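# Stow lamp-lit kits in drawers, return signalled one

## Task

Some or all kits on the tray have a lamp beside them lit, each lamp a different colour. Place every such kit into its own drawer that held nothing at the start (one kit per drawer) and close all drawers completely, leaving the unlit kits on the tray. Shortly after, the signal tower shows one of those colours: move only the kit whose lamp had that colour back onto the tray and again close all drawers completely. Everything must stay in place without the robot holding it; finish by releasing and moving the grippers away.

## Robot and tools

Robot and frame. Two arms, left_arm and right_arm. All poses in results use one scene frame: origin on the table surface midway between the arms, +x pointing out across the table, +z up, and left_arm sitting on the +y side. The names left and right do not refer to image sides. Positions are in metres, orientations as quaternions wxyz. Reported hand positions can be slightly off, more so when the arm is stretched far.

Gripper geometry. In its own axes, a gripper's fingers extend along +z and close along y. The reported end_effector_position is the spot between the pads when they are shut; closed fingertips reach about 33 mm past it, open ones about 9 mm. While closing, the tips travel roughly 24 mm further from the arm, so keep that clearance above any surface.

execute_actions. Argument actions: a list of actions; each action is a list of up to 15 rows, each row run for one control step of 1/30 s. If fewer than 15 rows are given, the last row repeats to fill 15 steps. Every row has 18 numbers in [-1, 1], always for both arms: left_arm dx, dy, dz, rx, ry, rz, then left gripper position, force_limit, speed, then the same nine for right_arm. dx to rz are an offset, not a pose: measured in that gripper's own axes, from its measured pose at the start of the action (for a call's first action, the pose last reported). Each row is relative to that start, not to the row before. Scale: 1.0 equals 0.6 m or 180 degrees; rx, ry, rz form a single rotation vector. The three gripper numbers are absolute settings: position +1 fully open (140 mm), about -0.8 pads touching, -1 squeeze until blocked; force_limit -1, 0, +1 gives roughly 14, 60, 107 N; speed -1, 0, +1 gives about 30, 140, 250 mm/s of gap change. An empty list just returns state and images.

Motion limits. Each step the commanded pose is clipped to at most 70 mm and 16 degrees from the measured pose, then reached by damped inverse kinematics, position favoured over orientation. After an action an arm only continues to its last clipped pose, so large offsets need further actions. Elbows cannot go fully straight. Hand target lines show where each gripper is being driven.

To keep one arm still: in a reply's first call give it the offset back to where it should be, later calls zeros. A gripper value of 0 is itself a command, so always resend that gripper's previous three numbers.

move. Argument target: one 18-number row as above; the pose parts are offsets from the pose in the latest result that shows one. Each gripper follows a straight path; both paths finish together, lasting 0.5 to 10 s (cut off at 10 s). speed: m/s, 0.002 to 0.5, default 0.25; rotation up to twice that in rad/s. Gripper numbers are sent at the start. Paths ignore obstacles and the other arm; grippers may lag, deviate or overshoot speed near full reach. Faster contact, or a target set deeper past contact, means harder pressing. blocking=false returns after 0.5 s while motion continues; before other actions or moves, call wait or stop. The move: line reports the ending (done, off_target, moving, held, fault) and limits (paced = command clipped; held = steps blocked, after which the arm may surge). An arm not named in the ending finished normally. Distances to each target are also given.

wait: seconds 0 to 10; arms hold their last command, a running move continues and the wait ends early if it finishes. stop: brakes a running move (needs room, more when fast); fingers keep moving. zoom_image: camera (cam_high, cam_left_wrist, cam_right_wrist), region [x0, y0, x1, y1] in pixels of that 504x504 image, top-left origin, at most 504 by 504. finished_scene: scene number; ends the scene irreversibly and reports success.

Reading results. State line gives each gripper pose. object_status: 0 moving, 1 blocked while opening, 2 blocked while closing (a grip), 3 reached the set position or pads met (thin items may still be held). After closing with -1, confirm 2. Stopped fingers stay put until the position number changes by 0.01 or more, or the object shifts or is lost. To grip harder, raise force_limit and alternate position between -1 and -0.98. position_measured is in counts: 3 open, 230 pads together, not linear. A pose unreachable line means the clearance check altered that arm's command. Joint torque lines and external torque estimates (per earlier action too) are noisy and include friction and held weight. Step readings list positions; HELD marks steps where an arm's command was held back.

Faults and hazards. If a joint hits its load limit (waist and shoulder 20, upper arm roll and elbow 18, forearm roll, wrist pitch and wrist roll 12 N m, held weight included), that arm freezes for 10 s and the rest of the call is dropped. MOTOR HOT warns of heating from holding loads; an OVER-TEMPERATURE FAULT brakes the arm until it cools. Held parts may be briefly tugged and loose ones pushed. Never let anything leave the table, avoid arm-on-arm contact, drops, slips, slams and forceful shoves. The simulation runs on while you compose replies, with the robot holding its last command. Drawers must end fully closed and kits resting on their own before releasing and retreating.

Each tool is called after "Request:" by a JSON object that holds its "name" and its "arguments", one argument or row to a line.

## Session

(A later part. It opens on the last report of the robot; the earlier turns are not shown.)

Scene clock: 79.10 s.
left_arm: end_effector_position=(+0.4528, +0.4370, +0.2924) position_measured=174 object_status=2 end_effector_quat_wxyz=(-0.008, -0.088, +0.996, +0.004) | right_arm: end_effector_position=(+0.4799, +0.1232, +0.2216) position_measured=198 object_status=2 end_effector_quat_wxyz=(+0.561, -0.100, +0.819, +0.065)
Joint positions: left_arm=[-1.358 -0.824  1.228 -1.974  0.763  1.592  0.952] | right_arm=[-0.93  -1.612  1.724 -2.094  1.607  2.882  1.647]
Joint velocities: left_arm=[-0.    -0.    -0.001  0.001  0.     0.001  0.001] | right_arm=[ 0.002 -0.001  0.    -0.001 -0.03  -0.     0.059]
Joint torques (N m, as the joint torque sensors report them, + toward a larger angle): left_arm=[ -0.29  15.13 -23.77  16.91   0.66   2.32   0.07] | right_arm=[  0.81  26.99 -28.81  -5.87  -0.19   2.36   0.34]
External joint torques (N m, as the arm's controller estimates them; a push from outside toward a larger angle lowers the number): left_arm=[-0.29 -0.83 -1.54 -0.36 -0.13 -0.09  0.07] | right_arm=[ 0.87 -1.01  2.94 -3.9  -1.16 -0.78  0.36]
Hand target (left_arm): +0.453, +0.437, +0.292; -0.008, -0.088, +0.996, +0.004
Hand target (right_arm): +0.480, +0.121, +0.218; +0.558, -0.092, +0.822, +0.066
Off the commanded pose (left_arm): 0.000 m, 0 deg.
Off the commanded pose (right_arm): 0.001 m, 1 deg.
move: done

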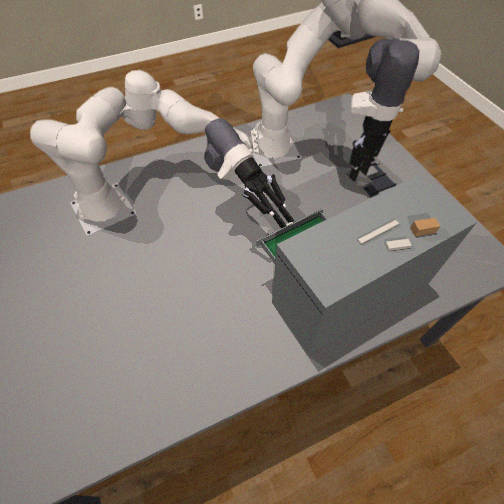

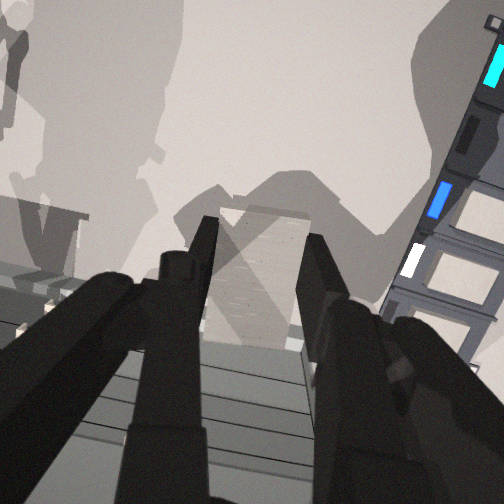

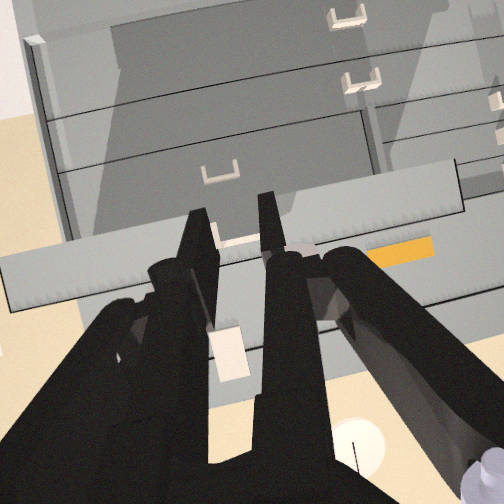

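Request:
{"name": "move", "arguments": {
  "target": [0,0,-0.02,0,0,0,-1,0,-0.3,0,0,-0.002,0,0,0,-0.1,0,0]
}}

Request:
{"name": "move", "arguments": {
  "target": [0,0,0,0,0,0,-1,0,-0.3,0,0,-0.07,0,0,0,-0.1,0,0],
  "speed": 0.12
}}

Request:
{"name": "move", "arguments": {
  "target": [-0.078,-0.44,0,0,0,0,-1,0,-0.3,0,-0.45,-0.168,0,0,0,-0.1,0,0]
}}

Scene clock: 82.07 s.
left_arm: end_effector_position=(+0.4537, +0.4391, +0.3029) position_measured=174 object_status=2 end_effector_quat_wxyz=(-0.007, -0.091, +0.996, +0.005) | right_arm: end_effector_position=(+0.4793, +0.1234, +0.2216) position_measured=141 object_status=3 end_effector_quat_wxyz=(+0.561, -0.097, +0.820, +0.066)
Joint positions: left_arm=[-1.36  -0.821  1.217 -1.95   0.758  1.571  0.952] | right_arm=[-0.929 -1.612  1.724 -2.095  1.603  2.882  1.657]
Joint velocities: left_arm=[-0.004  0.     0.001  0.002  0.    -0.015 -0.   ] | right_arm=[ 0.001 -0.001  0.001 -0.001 -0.    -0.    -0.005]
Joint torques (N m, as the joint torque sensors report them, + toward a larger angle): left_arm=[ -1.78  14.62 -25.08  18.25  -0.4    1.92   0.3 ] | right_arm=[  0.78  27.91 -30.52  -4.31   1.2    2.98  -0.26]
External joint torques (N m, as the arm's controller estimates them; a push from outside toward a larger angle lowers the number): left_arm=[-1.86 -1.34 -3.1   1.01 -1.21 -0.48  0.3 ] | right_arm=[ 0.67 -0.05  1.16 -2.39  0.24 -0.16 -0.23]
Hand target (left_arm): +0.453, +0.437, +0.304; -0.008, -0.088, +0.996, +0.004
Hand target (right_arm): +0.479, +0.123, +0.222; +0.561, -0.100, +0.819, +0.064
Off the commanded pose (left_arm): 0.003 m, 0 deg.
Off the commanded pose (right_arm): 0.001 m, 0 deg.
move: done

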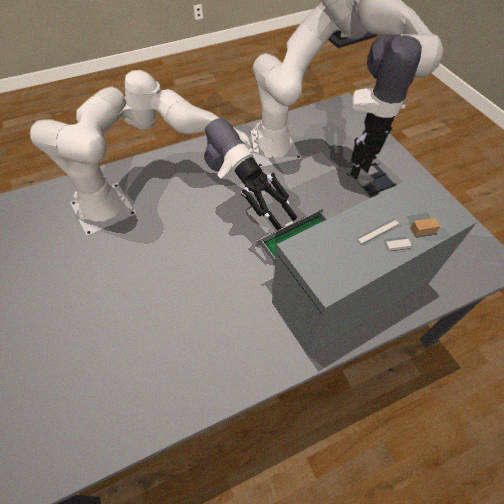

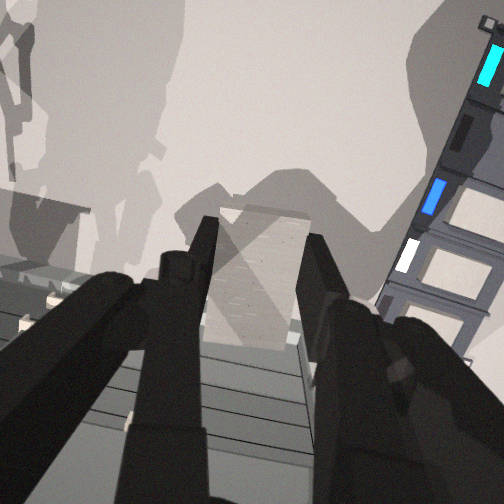

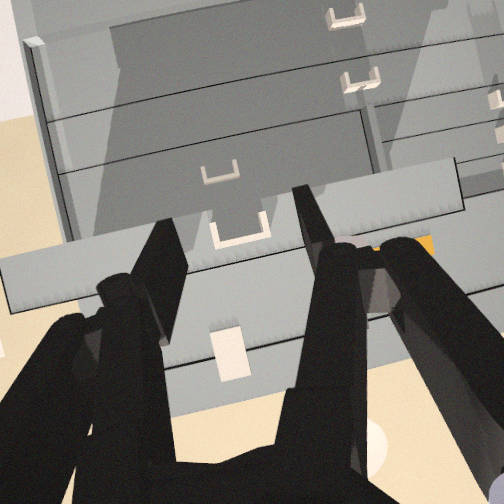

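Scene clock: 82.97 s.
left_arm: end_effector_position=(+0.4537, +0.4391, +0.3029) position_measured=174 object_status=2 end_effector_quat_wxyz=(-0.007, -0.091, +0.996, +0.005) | right_arm: end_effector_position=(+0.4416, +0.1143, +0.2343) position_measured=141 object_status=3 end_effector_quat_wxyz=(+0.561, -0.103, +0.819, +0.063)
Joint positions: left_arm=[-1.36  -0.821  1.217 -1.95   0.758  1.571  0.952] | right_arm=[-0.805 -1.602  1.706 -2.2    1.538  2.858  1.705]
Joint velocities: left_arm=[-0.     0.001  0.     0.001 -0.001  0.001  0.   ] | right_arm=[-0.     0.     0.    -0.001 -0.011 -0.008  0.034]
Joint torques (N m, as the joint torque sensors report them, + toward a larger angle): left_arm=[  0.36  15.04 -24.    17.     0.65   2.22   0.08] | right_arm=[  0.46  24.74 -31.46  -4.01   0.03   2.7    0.33]
External joint torques (N m, as the arm's controller estimates them; a push from outside toward a larger angle lowers the number): left_arm=[ 0.28 -0.95 -1.91 -0.34 -0.16 -0.19  0.08] | right_arm=[ 0.46 -0.83 -0.38 -2.09 -1.02 -0.43  0.36]
Hand target (left_arm): +0.454, +0.439, +0.303; -0.007, -0.091, +0.996, +0.005
Hand target (right_arm): +0.441, +0.114, +0.235; +0.560, -0.097, +0.820, +0.066
Off the commanded pose (left_arm): 0.000 m, 0 deg.
Off the commanded pose (right_arm): 0.003 m, 1 deg.
move: done

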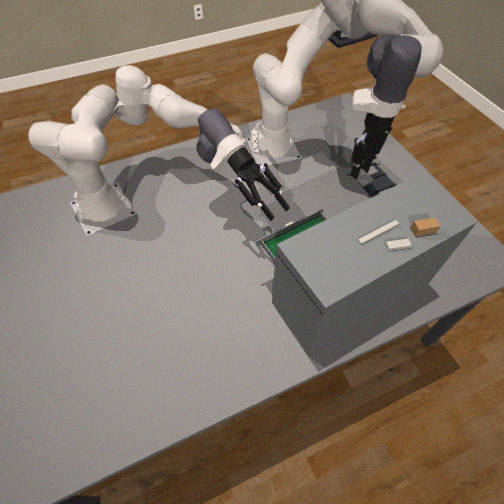

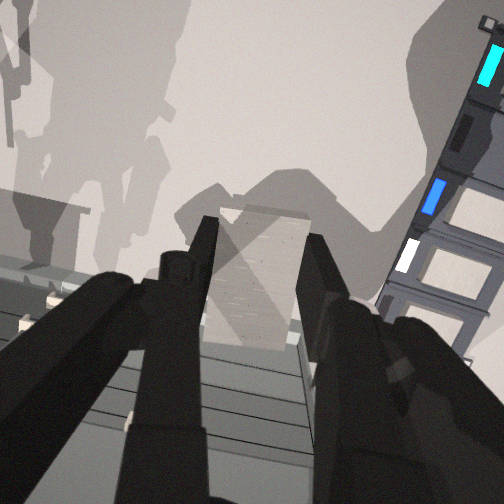

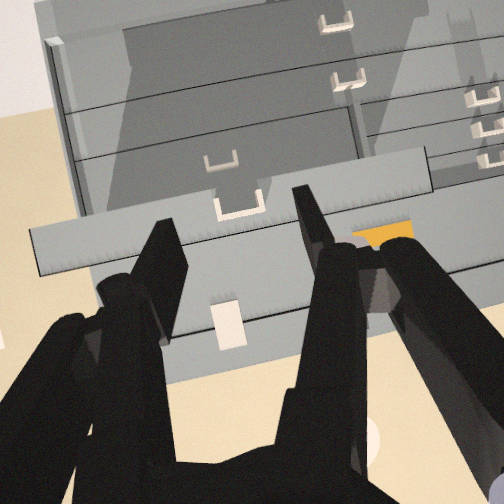

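Scene clock: 85.10 s.
left_arm: end_effector_position=(+0.5457, +0.1846, +0.3069) position_measured=174 object_status=2 end_effector_quat_wxyz=(-0.001, -0.087, +0.996, -0.000) | right_arm: end_effector_position=(+0.4157, -0.1685, +0.2729) position_measured=141 object_status=3 end_effector_quat_wxyz=(+0.560, -0.099, +0.820, +0.068)
Joint positions: left_arm=[-2.251 -0.656  1.701 -1.527  0.648  1.614  0.713] | right_arm=[-0.414 -1.767  1.672 -2.95   2.218  2.516  1.029]
Joint velocities: left_arm=[ 0.001  0.002 -0.001  0.001  0.001 -0.001 -0.009] | right_arm=[-0.     0.    -0.001 -0.001  0.004 -0.008 -0.033]
Joint torques (N m, as the joint torque sensors report them, + toward a larger angle): left_arm=[ -1.1   27.03 -19.88  20.39  -0.33   2.    -0.05] | right_arm=[  0.49   9.99 -15.71  -6.68   1.35   2.34  -0.16]
External joint torques (N m, as the arm's controller estimates them; a push from outside toward a larger angle lowers the number): left_arm=[-1.23 -2.2  -1.22  1.26 -1.13 -0.46 -0.05] | right_arm=[ 0.48 -1.13  2.32 -2.38  0.95 -0.49 -0.14]
Hand target (left_arm): +0.545, +0.183, +0.308; -0.003, -0.090, +0.996, -0.001
Hand target (right_arm): +0.415, -0.169, +0.272; +0.560, -0.105, +0.819, +0.065
Off the commanded pose (left_arm): 0.009 m, 1 deg.
Off the commanded pose (right_arm): 0.002 m, 1 deg.
joint sent to its limit (right arm) — the command would take joint 2 (shoulder) past its lower limit, so that joint was sent only as far as its limit.
move: off_target (left_arm)

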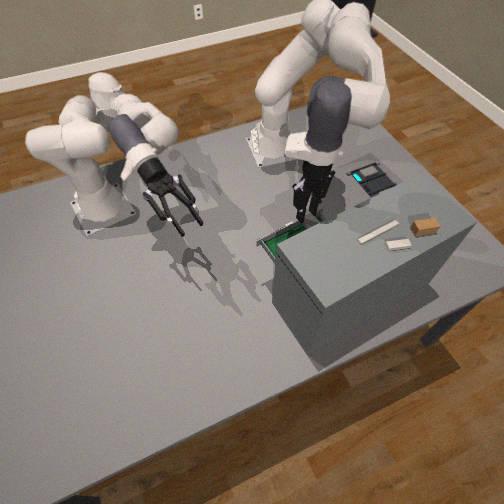

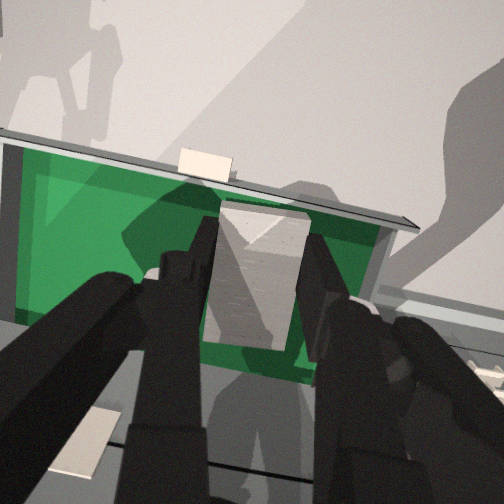

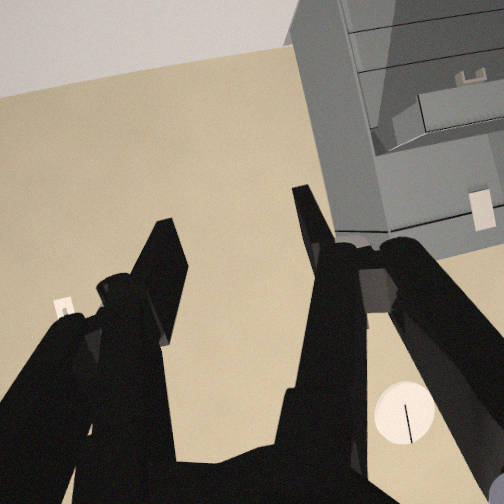

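Request:
{"name": "move", "arguments": {
  "target": [-0.012,-0.04,0.055,0,0,0,-1,0,-0.3,0,0,0,0,0,0,-0.1,0,0],
  "speed": 0.06
}}

Scene clock: 87.40 s.
left_arm: end_effector_position=(+0.5538, +0.1621, +0.2733) position_measured=174 object_status=2 end_effector_quat_wxyz=(-0.005, -0.083, +0.997, -0.000) | right_arm: end_effector_position=(+0.4156, -0.1686, +0.2725) position_measured=141 object_status=3 end_effector_quat_wxyz=(+0.560, -0.102, +0.820, +0.066)
Joint positions: left_arm=[-2.343 -0.693  1.778 -1.525  0.672  1.661  0.688] | right_arm=[-0.414 -1.765  1.672 -2.95   2.219  2.516  1.02 ]
Joint velocities: left_arm=[ 0.    -0.001  0.008  0.002  0.001  0.011 -0.008] | right_arm=[-0.001  0.001 -0.     0.     0.001  0.001  0.001]
Joint torques (N m, as the joint torque sensors report them, + toward a larger angle): left_arm=[ -1.38  30.52 -19.94  20.05   1.4    2.9   -0.07] | right_arm=[ -0.5   12.02 -17.75  -4.63   0.31   2.98   0.37]
External joint torques (N m, as the arm's controller estimates them; a push from outside toward a larger angle lowers the number): left_arm=[-1.56 -1.52 -0.77  1.11  0.63  0.47 -0.07] | right_arm=[-0.49  0.9   0.28 -0.31 -0.09  0.15  0.4 ]
Hand target (left_arm): +0.557, +0.161, +0.275; -0.001, -0.086, +0.996, -0.001
Hand target (right_arm): +0.416, -0.168, +0.273; +0.560, -0.099, +0.820, +0.068
Off the commanded pose (left_arm): 0.003 m, 1 deg.
Off the commanded pose (right_arm): 0.000 m, 0 deg.
move: done

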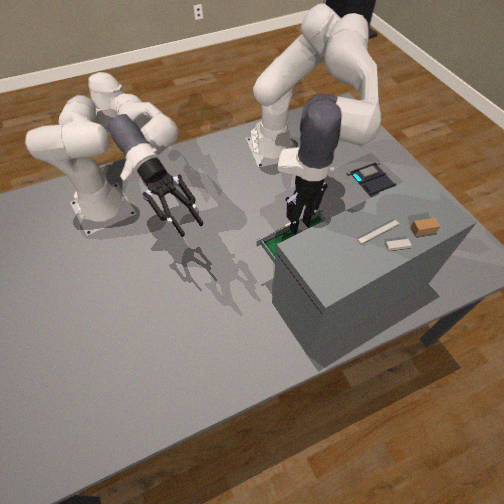

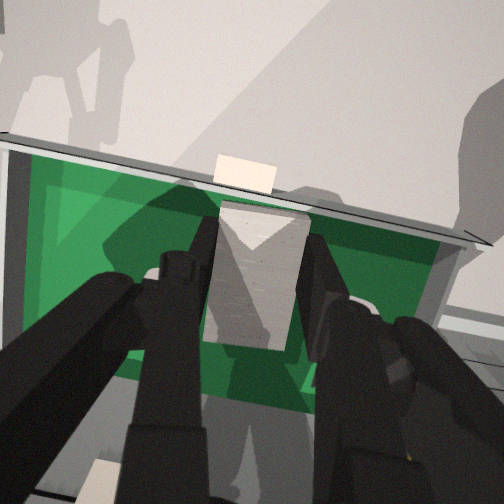

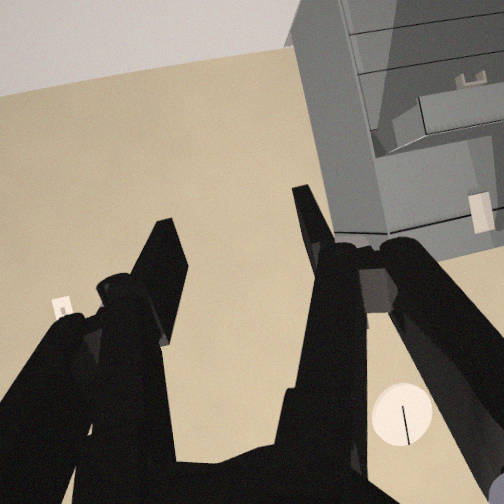

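Request:
{"name": "move", "arguments": {
  "target": [-0.012,0,0.022,0,0,0,-1,0,-0.3,0,0,0,0,0,0,-0.1,0,0],
  "speed": 0.03
}}

Request:
{"name": "move", "arguments": {
  "target": [-0.003,0,0.026,0,0,0,-1,0,-0.3,0,0,0,0,0,0,-0.1,0,0],
  "speed": 0.02
}}

Scene clock: 89.83 s.
left_arm: end_effector_position=(+0.5585, +0.1639, +0.2599) position_measured=174 object_status=2 end_effector_quat_wxyz=(-0.008, -0.085, +0.996, -0.000) | right_arm: end_effector_position=(+0.4156, -0.1687, +0.2725) position_measured=141 object_status=3 end_effector_quat_wxyz=(+0.560, -0.102, +0.820, +0.066)
Joint positions: left_arm=[-2.358 -0.711  1.801 -1.525  0.683  1.674  0.686] | right_arm=[-0.414 -1.765  1.672 -2.95   2.219  2.517  1.02 ]
Joint velocities: left_arm=[-0.005  0.001 -0.001 -0.     0.003  0.006 -0.001] | right_arm=[-0.001  0.001  0.001 -0.     0.     0.     0.   ]
Joint torques (N m, as the joint torque sensors report them, + toward a larger angle): left_arm=[ -1.49  30.54 -20.36  19.37   1.69   2.8    0.26] | right_arm=[ -0.6   10.87 -17.07  -5.3    0.31   2.69   0.06]
External joint torques (N m, as the arm's controller estimates them; a push from outside toward a larger angle lowers the number): left_arm=[-1.32 -2.75 -0.63  0.69  0.94  0.37  0.26] | right_arm=[-0.5  -0.28  0.94 -0.93 -0.09 -0.14  0.09]
Hand target (left_arm): +0.561, +0.163, +0.260; -0.005, -0.083, +0.997, -0.001
Hand target (right_arm): +0.416, -0.169, +0.272; +0.560, -0.102, +0.820, +0.066
Off the commanded pose (left_arm): 0.002 m, 0 deg.
Off the commanded pose (right_arm): 0.000 m, 0 deg.
move: done

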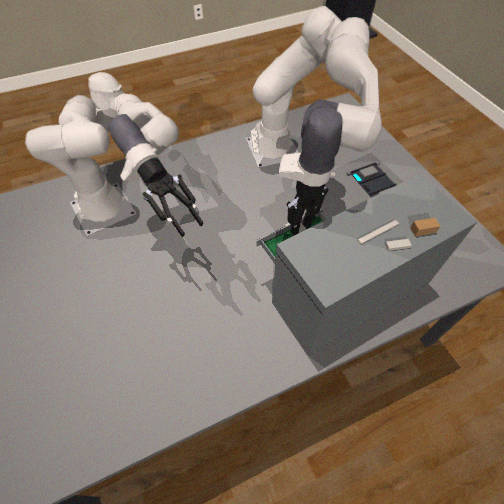

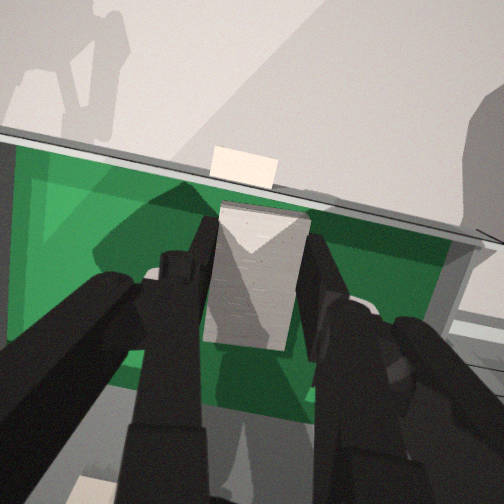

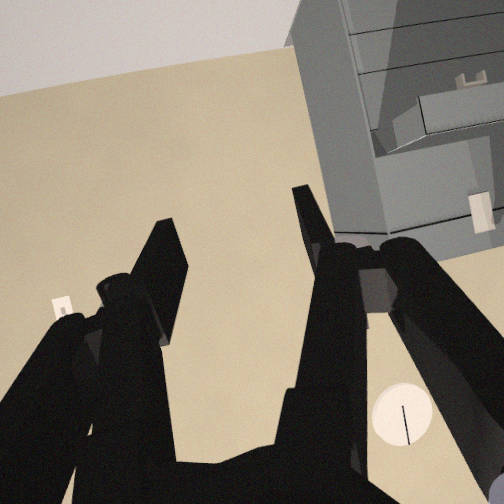

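Scene clock: 90.83 s.
left_arm: end_effector_position=(+0.5633, +0.1627, +0.2563) position_measured=174 object_status=2 end_effector_quat_wxyz=(-0.000, -0.085, +0.996, -0.002) | right_arm: end_effector_position=(+0.4156, -0.1687, +0.2725) position_measured=141 object_status=3 end_effector_quat_wxyz=(+0.560, -0.102, +0.820, +0.066)
Joint positions: left_arm=[-2.356 -0.712  1.805 -1.536  0.693  1.699  0.683] | right_arm=[-0.414 -1.765  1.672 -2.95   2.219  2.517  1.02 ]
Joint velocities: left_arm=[ 0.002  0.     0.002 -0.002  0.006  0.01  -0.003] | right_arm=[ 0.    -0.     0.     0.     0.001  0.     0.   ]
Joint torques (N m, as the joint torque sensors report them, + toward a larger angle): left_arm=[  0.12  24.24 -15.31  10.27   0.95   2.85  -0.02] | right_arm=[ -0.58  10.86 -17.02  -5.29   0.3    2.74   0.07]
External joint torques (N m, as the arm's controller estimates them; a push from outside toward a larger angle lowers the number): left_arm=[-0.13 -8.8   4.16 -8.59  0.16  0.4  -0.02] | right_arm=[-0.63 -0.27  0.99 -1.03 -0.1  -0.09  0.1 ]
Hand target (left_arm): +0.560, +0.164, +0.244; -0.008, -0.085, +0.996, -0.000
Hand target (right_arm): +0.416, -0.169, +0.273; +0.560, -0.102, +0.820, +0.066
Off the commanded pose (left_arm): 0.013 m, 1 deg.
Off the commanded pose (right_arm): 0.000 m, 0 deg.
move: off_target (left_arm)

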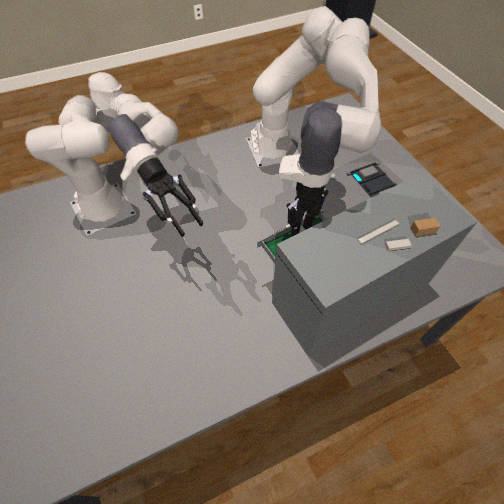

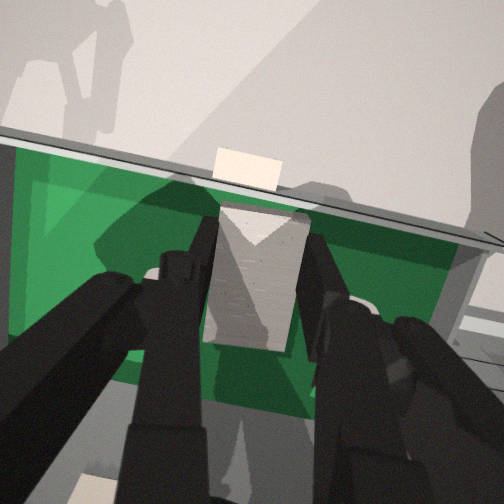

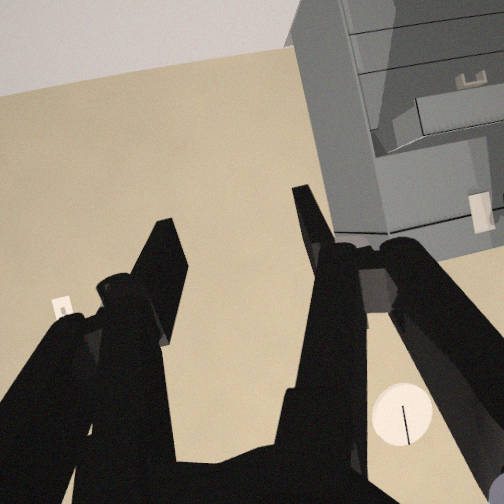

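Request:
{"name": "move", "arguments": {
  "target": [0,0,-0.002,0,0,0,-0.2,0,-0.3,0,0,0,0,0,0,-0.1,0,0]
}}

Request:
{"name": "move", "arguments": {
  "target": [0.02,0,-0.09,0,0,0,-0.2,0,0,0,0,0,0,0,0,-0.1,0,0],
  "speed": 0.1
}}

Request:
{"name": "move", "arguments": {
  "target": [0.08,0.5,0.03,0,0,0,-0.2,0,0,0.03,0.45,0.18,0,0,0,-0.15,0,0]
}}

Scene clock: 93.90 s.
left_arm: end_effector_position=(+0.5641, +0.1629, +0.2573) position_measured=154 object_status=3 end_effector_quat_wxyz=(+0.001, -0.086, +0.996, -0.002) | right_arm: end_effector_position=(+0.4156, -0.1687, +0.2725) position_measured=141 object_status=3 end_effector_quat_wxyz=(+0.560, -0.102, +0.820, +0.066)
Joint positions: left_arm=[-2.355 -0.711  1.804 -1.535  0.693  1.7    0.682] | right_arm=[-0.414 -1.765  1.672 -2.95   2.219  2.517  1.02 ]
Joint velocities: left_arm=[-0.001  0.001 -0.    -0.002  0.001 -0.001 -0.   ] | right_arm=[ 0.001  0.     0.     0.001  0.001 -0.     0.   ]
Joint torques (N m, as the joint torque sensors report them, + toward a larger angle): left_arm=[  0.37  30.13 -21.36  19.66   0.26   1.97   0.17] | right_arm=[ -0.51  10.69 -17.14  -5.42   0.31   2.74   0.07]
External joint torques (N m, as the arm's controller estimates them; a push from outside toward a larger angle lowers the number): left_arm=[ 0.51 -3.04 -1.65  0.91 -0.52 -0.5   0.17] | right_arm=[-0.54 -0.47  0.9  -1.18 -0.09 -0.08  0.1 ]
Hand target (left_arm): +0.563, +0.163, +0.257; -0.000, -0.085, +0.996, -0.002
Hand target (right_arm): +0.416, -0.169, +0.273; +0.560, -0.102, +0.820, +0.066
Off the commanded pose (left_arm): 0.001 m, 0 deg.
Off the commanded pose (right_arm): 0.000 m, 0 deg.
move: done

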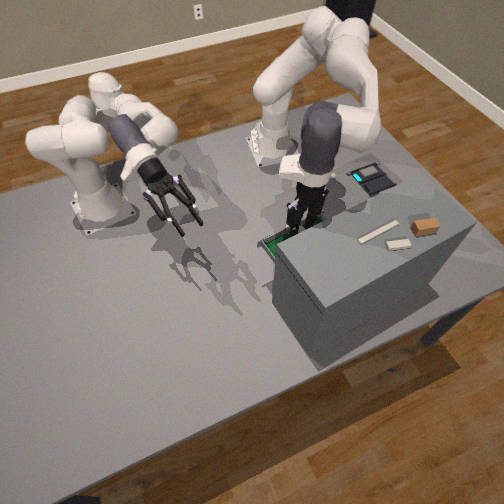

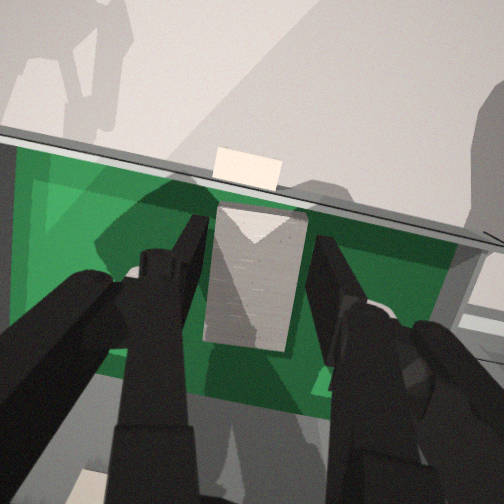

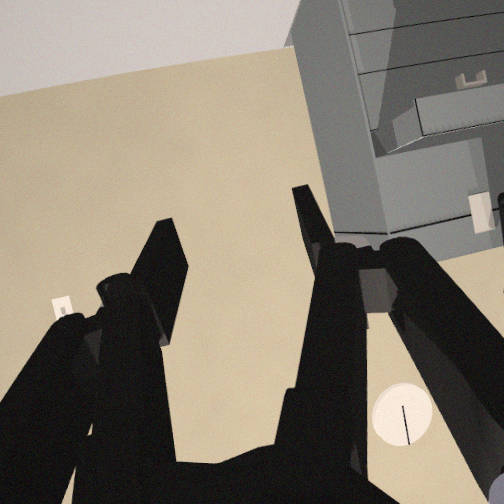

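Scene clock: 94.97 s.
left_arm: end_effector_position=(+0.5530, +0.1610, +0.3103) position_measured=154 object_status=3 end_effector_quat_wxyz=(+0.003, -0.087, +0.996, -0.001) | right_arm: end_effector_position=(+0.4156, -0.1687, +0.2725) position_measured=141 object_status=3 end_effector_quat_wxyz=(+0.560, -0.102, +0.820, +0.066)
Joint positions: left_arm=[-2.347 -0.662  1.752 -1.466  0.653  1.604  0.693] | right_arm=[-0.414 -1.765  1.672 -2.95   2.219  2.517  1.02 ]
Joint velocities: left_arm=[ 0.001 -0.    -0.002  0.    -0.    -0.011  0.003] | right_arm=[ 0.002  0.001 -0.001  0.     0.001  0.     0.001]
Joint torques (N m, as the joint torque sensors report them, + toward a larger angle): left_arm=[  1.87  28.56 -20.85  19.29  -0.34   1.98   0.19] | right_arm=[ -0.56  10.87 -16.69  -5.36   0.33   2.73   0.09]
External joint torques (N m, as the arm's controller estimates them; a push from outside toward a larger angle lowers the number): left_arm=[ 1.88 -2.9  -2.49  0.32 -1.15 -0.49  0.19] | right_arm=[-0.64 -0.3   1.36 -1.09 -0.08 -0.09  0.12]
Hand target (left_arm): +0.552, +0.162, +0.311; +0.001, -0.086, +0.996, -0.002
Hand target (right_arm): +0.416, -0.169, +0.273; +0.560, -0.102, +0.820, +0.066
Off the commanded pose (left_arm): 0.001 m, 0 deg.
Off the commanded pose (right_arm): 0.000 m, 0 deg.
move: done

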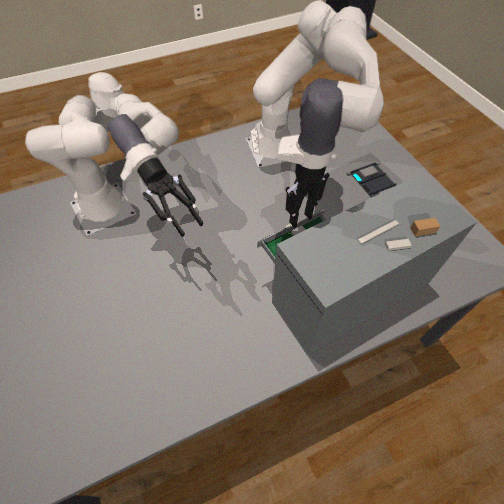

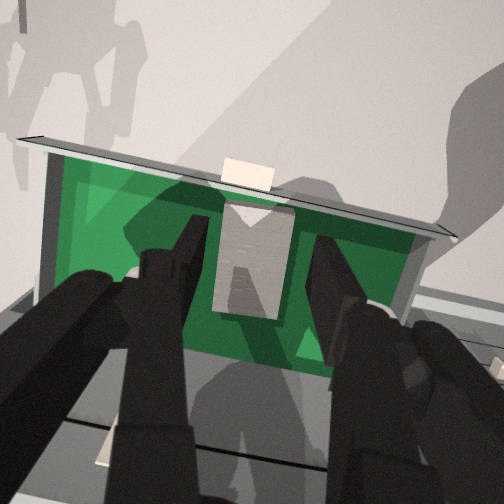

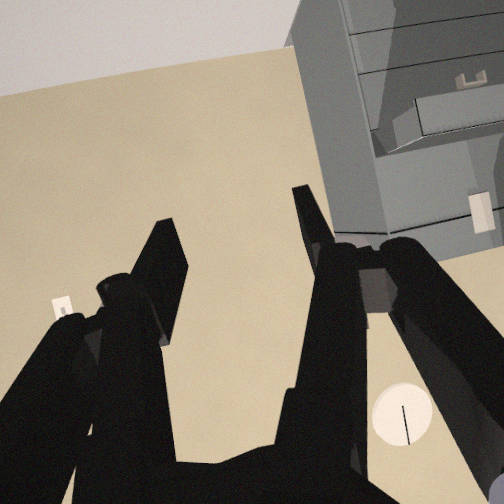

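Scene clock: 97.43 s.
left_arm: end_effector_position=(+0.4570, +0.4521, +0.2867) position_measured=154 object_status=3 end_effector_quat_wxyz=(-0.001, -0.092, +0.996, +0.004) | right_arm: end_effector_position=(+0.4427, +0.1140, +0.2166) position_measured=148 object_status=3 end_effector_quat_wxyz=(+0.561, -0.107, +0.819, +0.061)
Joint positions: left_arm=[-1.337 -0.834  1.24  -1.982  0.784  1.613  0.966] | right_arm=[-0.8   -1.692  1.714 -2.191  1.612  2.811  1.699]
Joint velocities: left_arm=[ 0.    -0.001 -0.    -0.001 -0.001 -0.001  0.006] | right_arm=[-0.001  0.001 -0.001  0.    -0.017  0.001  0.051]
Joint torques (N m, as the joint torque sensors report them, + toward a larger angle): left_arm=[  1.37  14.32 -24.86  15.26   1.44   2.05   0.25] | right_arm=[ -1.69  24.2  -30.6   -3.55  -0.1    2.77   0.52]
External joint torques (N m, as the arm's controller estimates them; a push from outside toward a larger angle lowers the number): left_arm=[ 1.35 -1.97 -2.4  -1.84  0.64 -0.38  0.25] | right_arm=[-1.55 -1.02  0.34  0.64 -1.15 -0.36  0.54]
Hand target (left_arm): +0.456, +0.453, +0.286; -0.001, -0.088, +0.996, +0.006
Hand target (right_arm): +0.443, +0.115, +0.217; +0.561, -0.100, +0.819, +0.065
Off the commanded pose (left_arm): 0.007 m, 1 deg.
Off the commanded pose (right_arm): 0.003 m, 1 deg.
move: off_target (left_arm)

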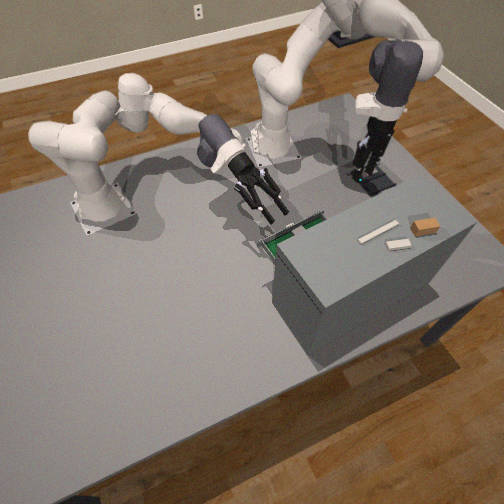

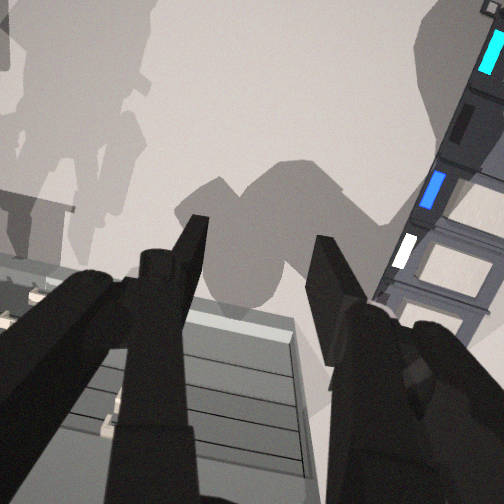

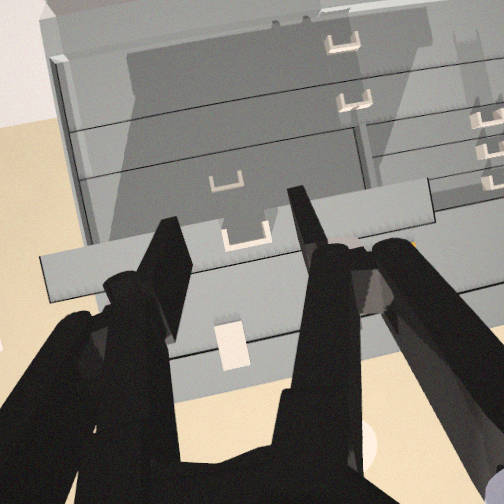

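Request:
{"name": "move", "arguments": {
  "target": [0.01,0.367,0.2,0,0,-0.445,-0.2,0,0,-0.105,-0.028,0.248,0,0,0,-0.15,0,0],
  "speed": 0.12
}}

Request:
{"name": "move", "arguments": {
  "target": [0,0,0.13,0,0,0,-0.2,0,0,-0.004,-0.002,0.012,0,0,0,-0.15,0,0],
  "speed": 0.08
}}

Scene clock: 107.07 s.
left_arm: end_effector_position=(+0.4087, +0.6662, +0.1628) position_measured=154 object_status=3 end_effector_quat_wxyz=(+0.003, +0.702, -0.712, -0.011) | right_arm: end_effector_position=(+0.6023, +0.1392, +0.2250) position_measured=148 object_status=3 end_effector_quat_wxyz=(+0.561, -0.104, +0.819, +0.063)
Joint positions: left_arm=[-1.093 -0.558  1.655 -2.08   0.65   2.022  0.13 ] | right_arm=[-1.291 -1.697  1.643 -1.77   1.758  2.816  1.504]
Joint velocities: left_arm=[ 0.003  0.    -0.     0.    -0.     0.005 -0.03 ] | right_arm=[ 0.     0.001  0.     0.     0.001 -0.001 -0.002]
Joint torques (N m, as the joint torque sensors report them, + toward a larger angle): left_arm=[ -1.84  18.06 -16.47  20.2   -0.48   2.82  -0.15] | right_arm=[ -1.58  34.03 -33.11  -2.28   1.58   3.48  -0.19]
External joint torques (N m, as the arm's controller estimates them; a push from outside toward a larger angle lowers the number): left_arm=[-1.92  0.22  0.18  0.1  -1.21  0.37 -0.15] | right_arm=[-1.46 -1.47 -0.69  0.83  0.83  0.34 -0.16]
Hand target (left_arm): +0.411, +0.666, +0.164; +0.002, +0.707, -0.707, -0.009
Hand target (right_arm): +0.603, +0.140, +0.228; +0.564, -0.107, +0.817, +0.062
Off the commanded pose (left_arm): 0.006 m, 2 deg.
Off the commanded pose (right_arm): 0.004 m, 0 deg.
move: off_target (left_arm, right_arm)

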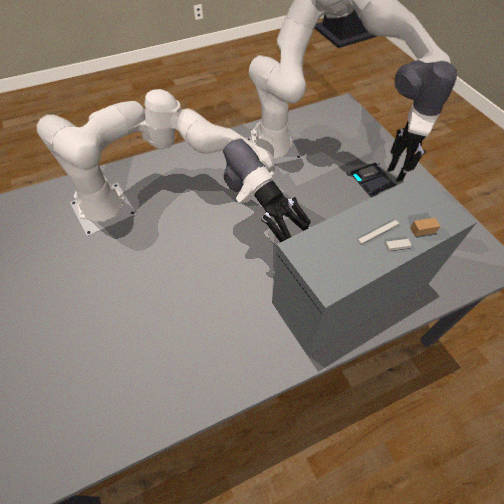

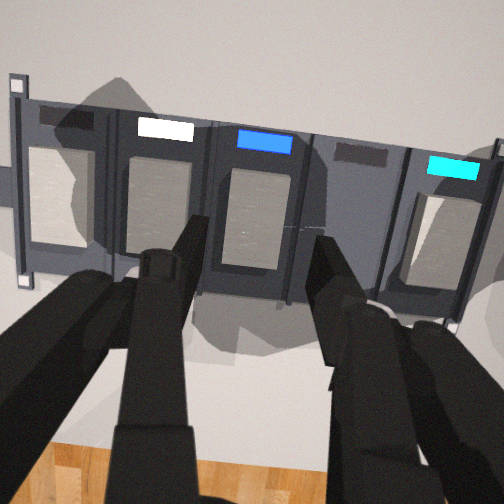

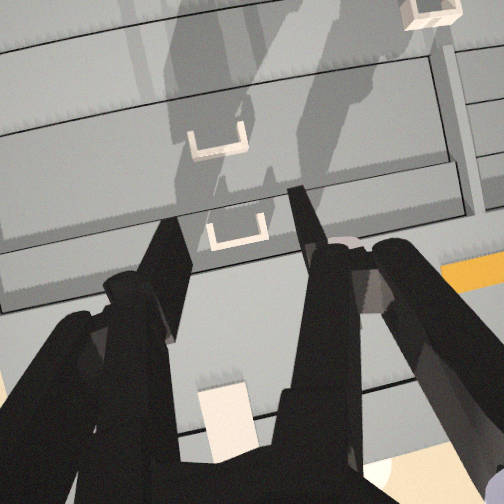

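Scene clock: 108.53 s.
left_arm: end_effector_position=(+0.4075, +0.6661, +0.0856) position_measured=154 object_status=3 end_effector_quat_wxyz=(+0.004, +0.700, -0.714, -0.010) | right_arm: end_effector_position=(+0.6085, +0.1402, +0.2237) position_measured=148 object_status=3 end_effector_quat_wxyz=(+0.560, -0.104, +0.819, +0.063)
Joint positions: left_arm=[-1.236 -0.608  1.863 -2.139  0.748  2.171  0.081] | right_arm=[-1.311 -1.697  1.643 -1.751  1.758  2.816  1.504]
Joint velocities: left_arm=[-0.003  0.     0.005 -0.    -0.     0.015 -0.009] | right_arm=[ 0.    -0.     0.001  0.001  0.001  0.001  0.001]
Joint torques (N m, as the joint torque sensors report them, + toward a larger angle): left_arm=[ -1.    22.4  -17.46  16.8    1.41   2.72  -0.06] | right_arm=[ -2.8   34.95 -31.94  -2.36   0.95   3.19  -0.02]
External joint torques (N m, as the arm's controller estimates them; a push from outside toward a larger angle lowers the number): left_arm=[-0.97 -0.86 -0.31 -1.46  0.76  0.28 -0.06] | right_arm=[-2.81 -1.06  0.47  0.64  0.21  0.04  0.01]
Hand target (left_arm): +0.408, +0.666, +0.085; +0.002, +0.701, -0.713, -0.010
Hand target (right_arm): +0.610, +0.140, +0.225; +0.561, -0.104, +0.819, +0.063
Off the commanded pose (left_arm): 0.001 m, 0 deg.
Off the commanded pose (right_arm): 0.002 m, 0 deg.
move: done

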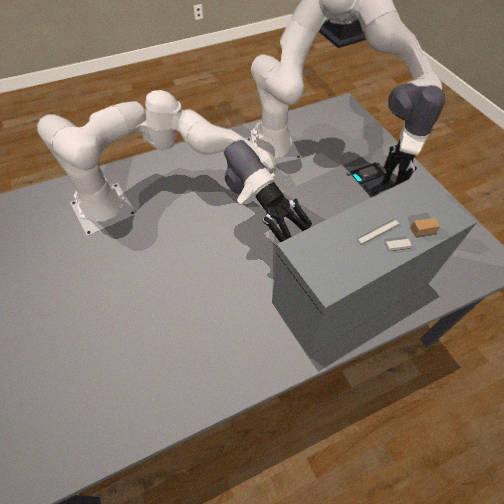

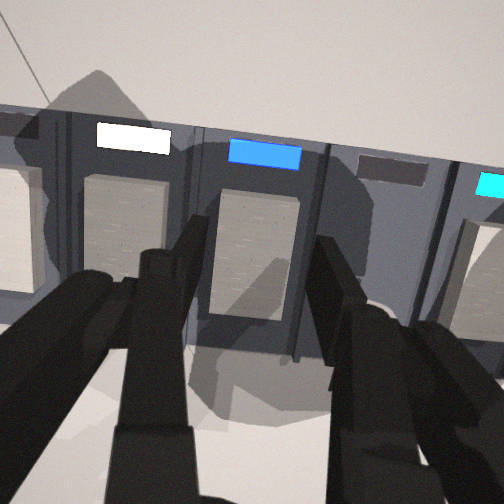

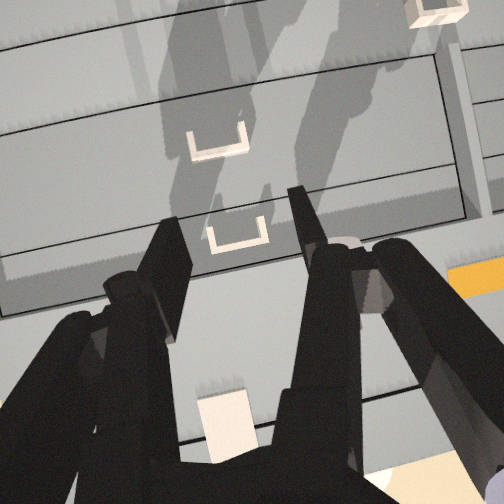

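Request:
{"name": "move", "arguments": {
  "target": [0,-0.005,0.054,0,0,0,-0.2,0,0,-0.002,0,0.007,0,0,0,-0.15,0,0],
  "speed": 0.04
}}

Request:
{"name": "move", "arguments": {
  "target": [0,0,0,0,0,0,-1,0,-0.3,0.03,0,-0.09,0,0,0,-0.15,0,0],
  "speed": 0.1
}}

Scene clock: 111.23 s.
left_arm: end_effector_position=(+0.4091, +0.6663, +0.0542) position_measured=154 object_status=3 end_effector_quat_wxyz=(+0.006, +0.699, -0.715, -0.009) | right_arm: end_effector_position=(+0.6101, +0.1407, +0.2236) position_measured=148 object_status=3 end_effector_quat_wxyz=(+0.561, -0.104, +0.819, +0.064)
Joint positions: left_arm=[-1.311 -0.641  1.959 -2.139  0.793  2.221  0.058] | right_arm=[-1.316 -1.697  1.643 -1.745  1.758  2.818  1.504]
Joint velocities: left_arm=[-0.008 -0.001  0.008  0.    -0.001  0.017 -0.009] | right_arm=[-0.001  0.002 -0.001  0.    -0.     0.001  0.001]
Joint torques (N m, as the joint torque sensors report them, + toward a larger angle): left_arm=[ -1.65  24.36 -17.65  15.37   1.55   2.83  -0.02] | right_arm=[ -5.42  34.72 -31.79   1.09   0.12   2.94   0.08]
External joint torques (N m, as the arm's controller estimates them; a push from outside toward a larger angle lowers the number): left_arm=[-1.83 -1.71 -0.38 -2.15  0.93  0.39 -0.02] | right_arm=[-5.33 -1.53  0.71  4.13 -0.63 -0.22  0.11]
Hand target (left_arm): +0.410, +0.666, +0.053; +0.004, +0.700, -0.714, -0.009
Hand target (right_arm): +0.613, +0.141, +0.223; +0.560, -0.104, +0.819, +0.063
Off the commanded pose (left_arm): 0.001 m, 0 deg.
Off the commanded pose (right_arm): 0.003 m, 0 deg.
move: done

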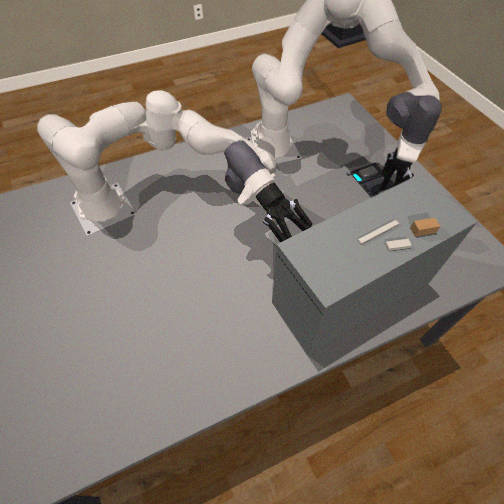

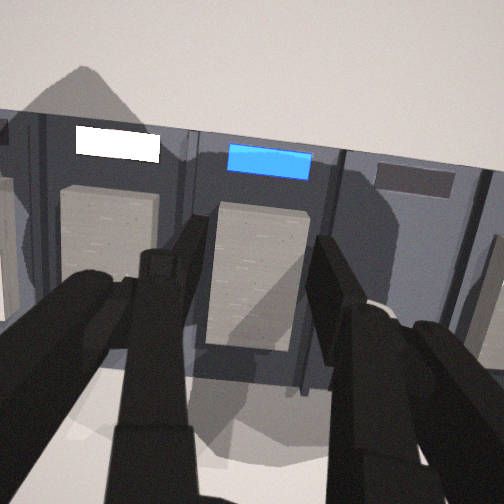

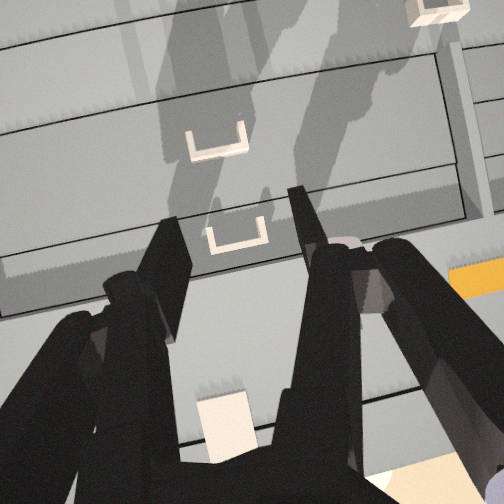

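Scene clock: 112.30 s.
left_arm: end_effector_position=(+0.4095, +0.6663, +0.0546) position_measured=174 object_status=2 end_effector_quat_wxyz=(+0.005, +0.699, -0.715, -0.009) | right_arm: end_effector_position=(+0.5554, +0.1271, +0.2266) position_measured=148 object_status=3 end_effector_quat_wxyz=(+0.562, -0.103, +0.819, +0.063)
Joint positions: left_arm=[-1.311 -0.64   1.958 -2.139  0.793  2.221  0.058] | right_arm=[-1.141 -1.687  1.662 -1.92   1.763  2.817  1.503]
Joint velocities: left_arm=[ 0.     0.    -0.001  0.001 -0.     0.     0.   ] | right_arm=[ 0.    -0.     0.     0.    -0.001 -0.001  0.004]
Joint torques (N m, as the joint torque sensors report them, + toward a larger angle): left_arm=[  0.47  24.28 -18.27  16.59   0.58   2.27   0.14] | right_arm=[  0.66  31.9  -29.24  -5.64   1.67   2.74  -0.18]
External joint torques (N m, as the arm's controller estimates them; a push from outside toward a larger angle lowers the number): left_arm=[ 0.43 -1.75 -0.94 -0.9  -0.05 -0.17  0.14] | right_arm=[ 0.64  0.11  3.16 -2.56  0.94 -0.41 -0.15]
Hand target (left_arm): +0.409, +0.666, +0.054; +0.006, +0.699, -0.715, -0.009
Hand target (right_arm): +0.555, +0.126, +0.224; +0.560, -0.104, +0.820, +0.063
Off the commanded pose (left_arm): 0.001 m, 0 deg.
Off the commanded pose (right_arm): 0.000 m, 0 deg.
move: done

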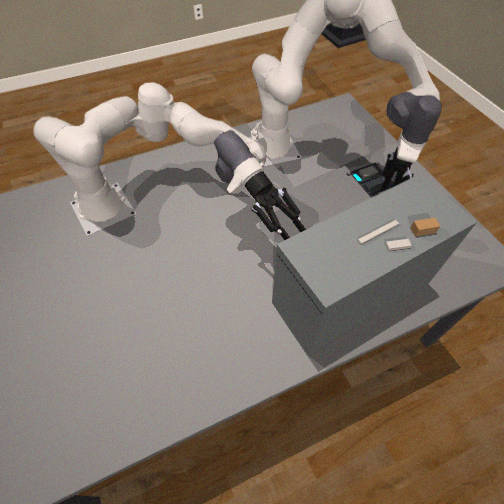

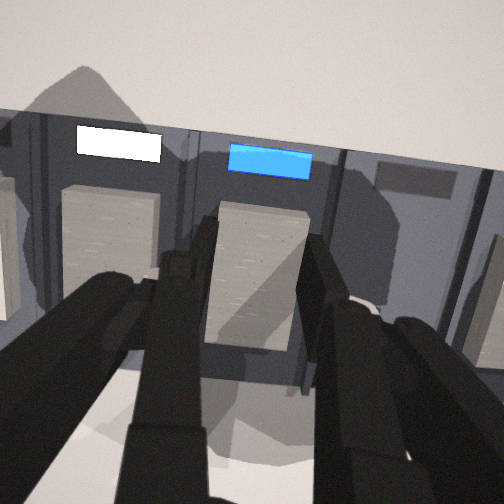

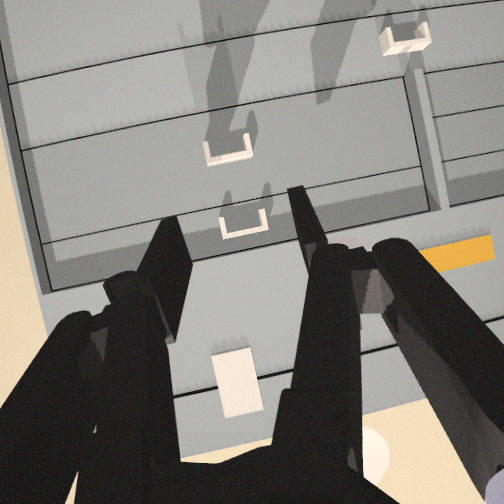

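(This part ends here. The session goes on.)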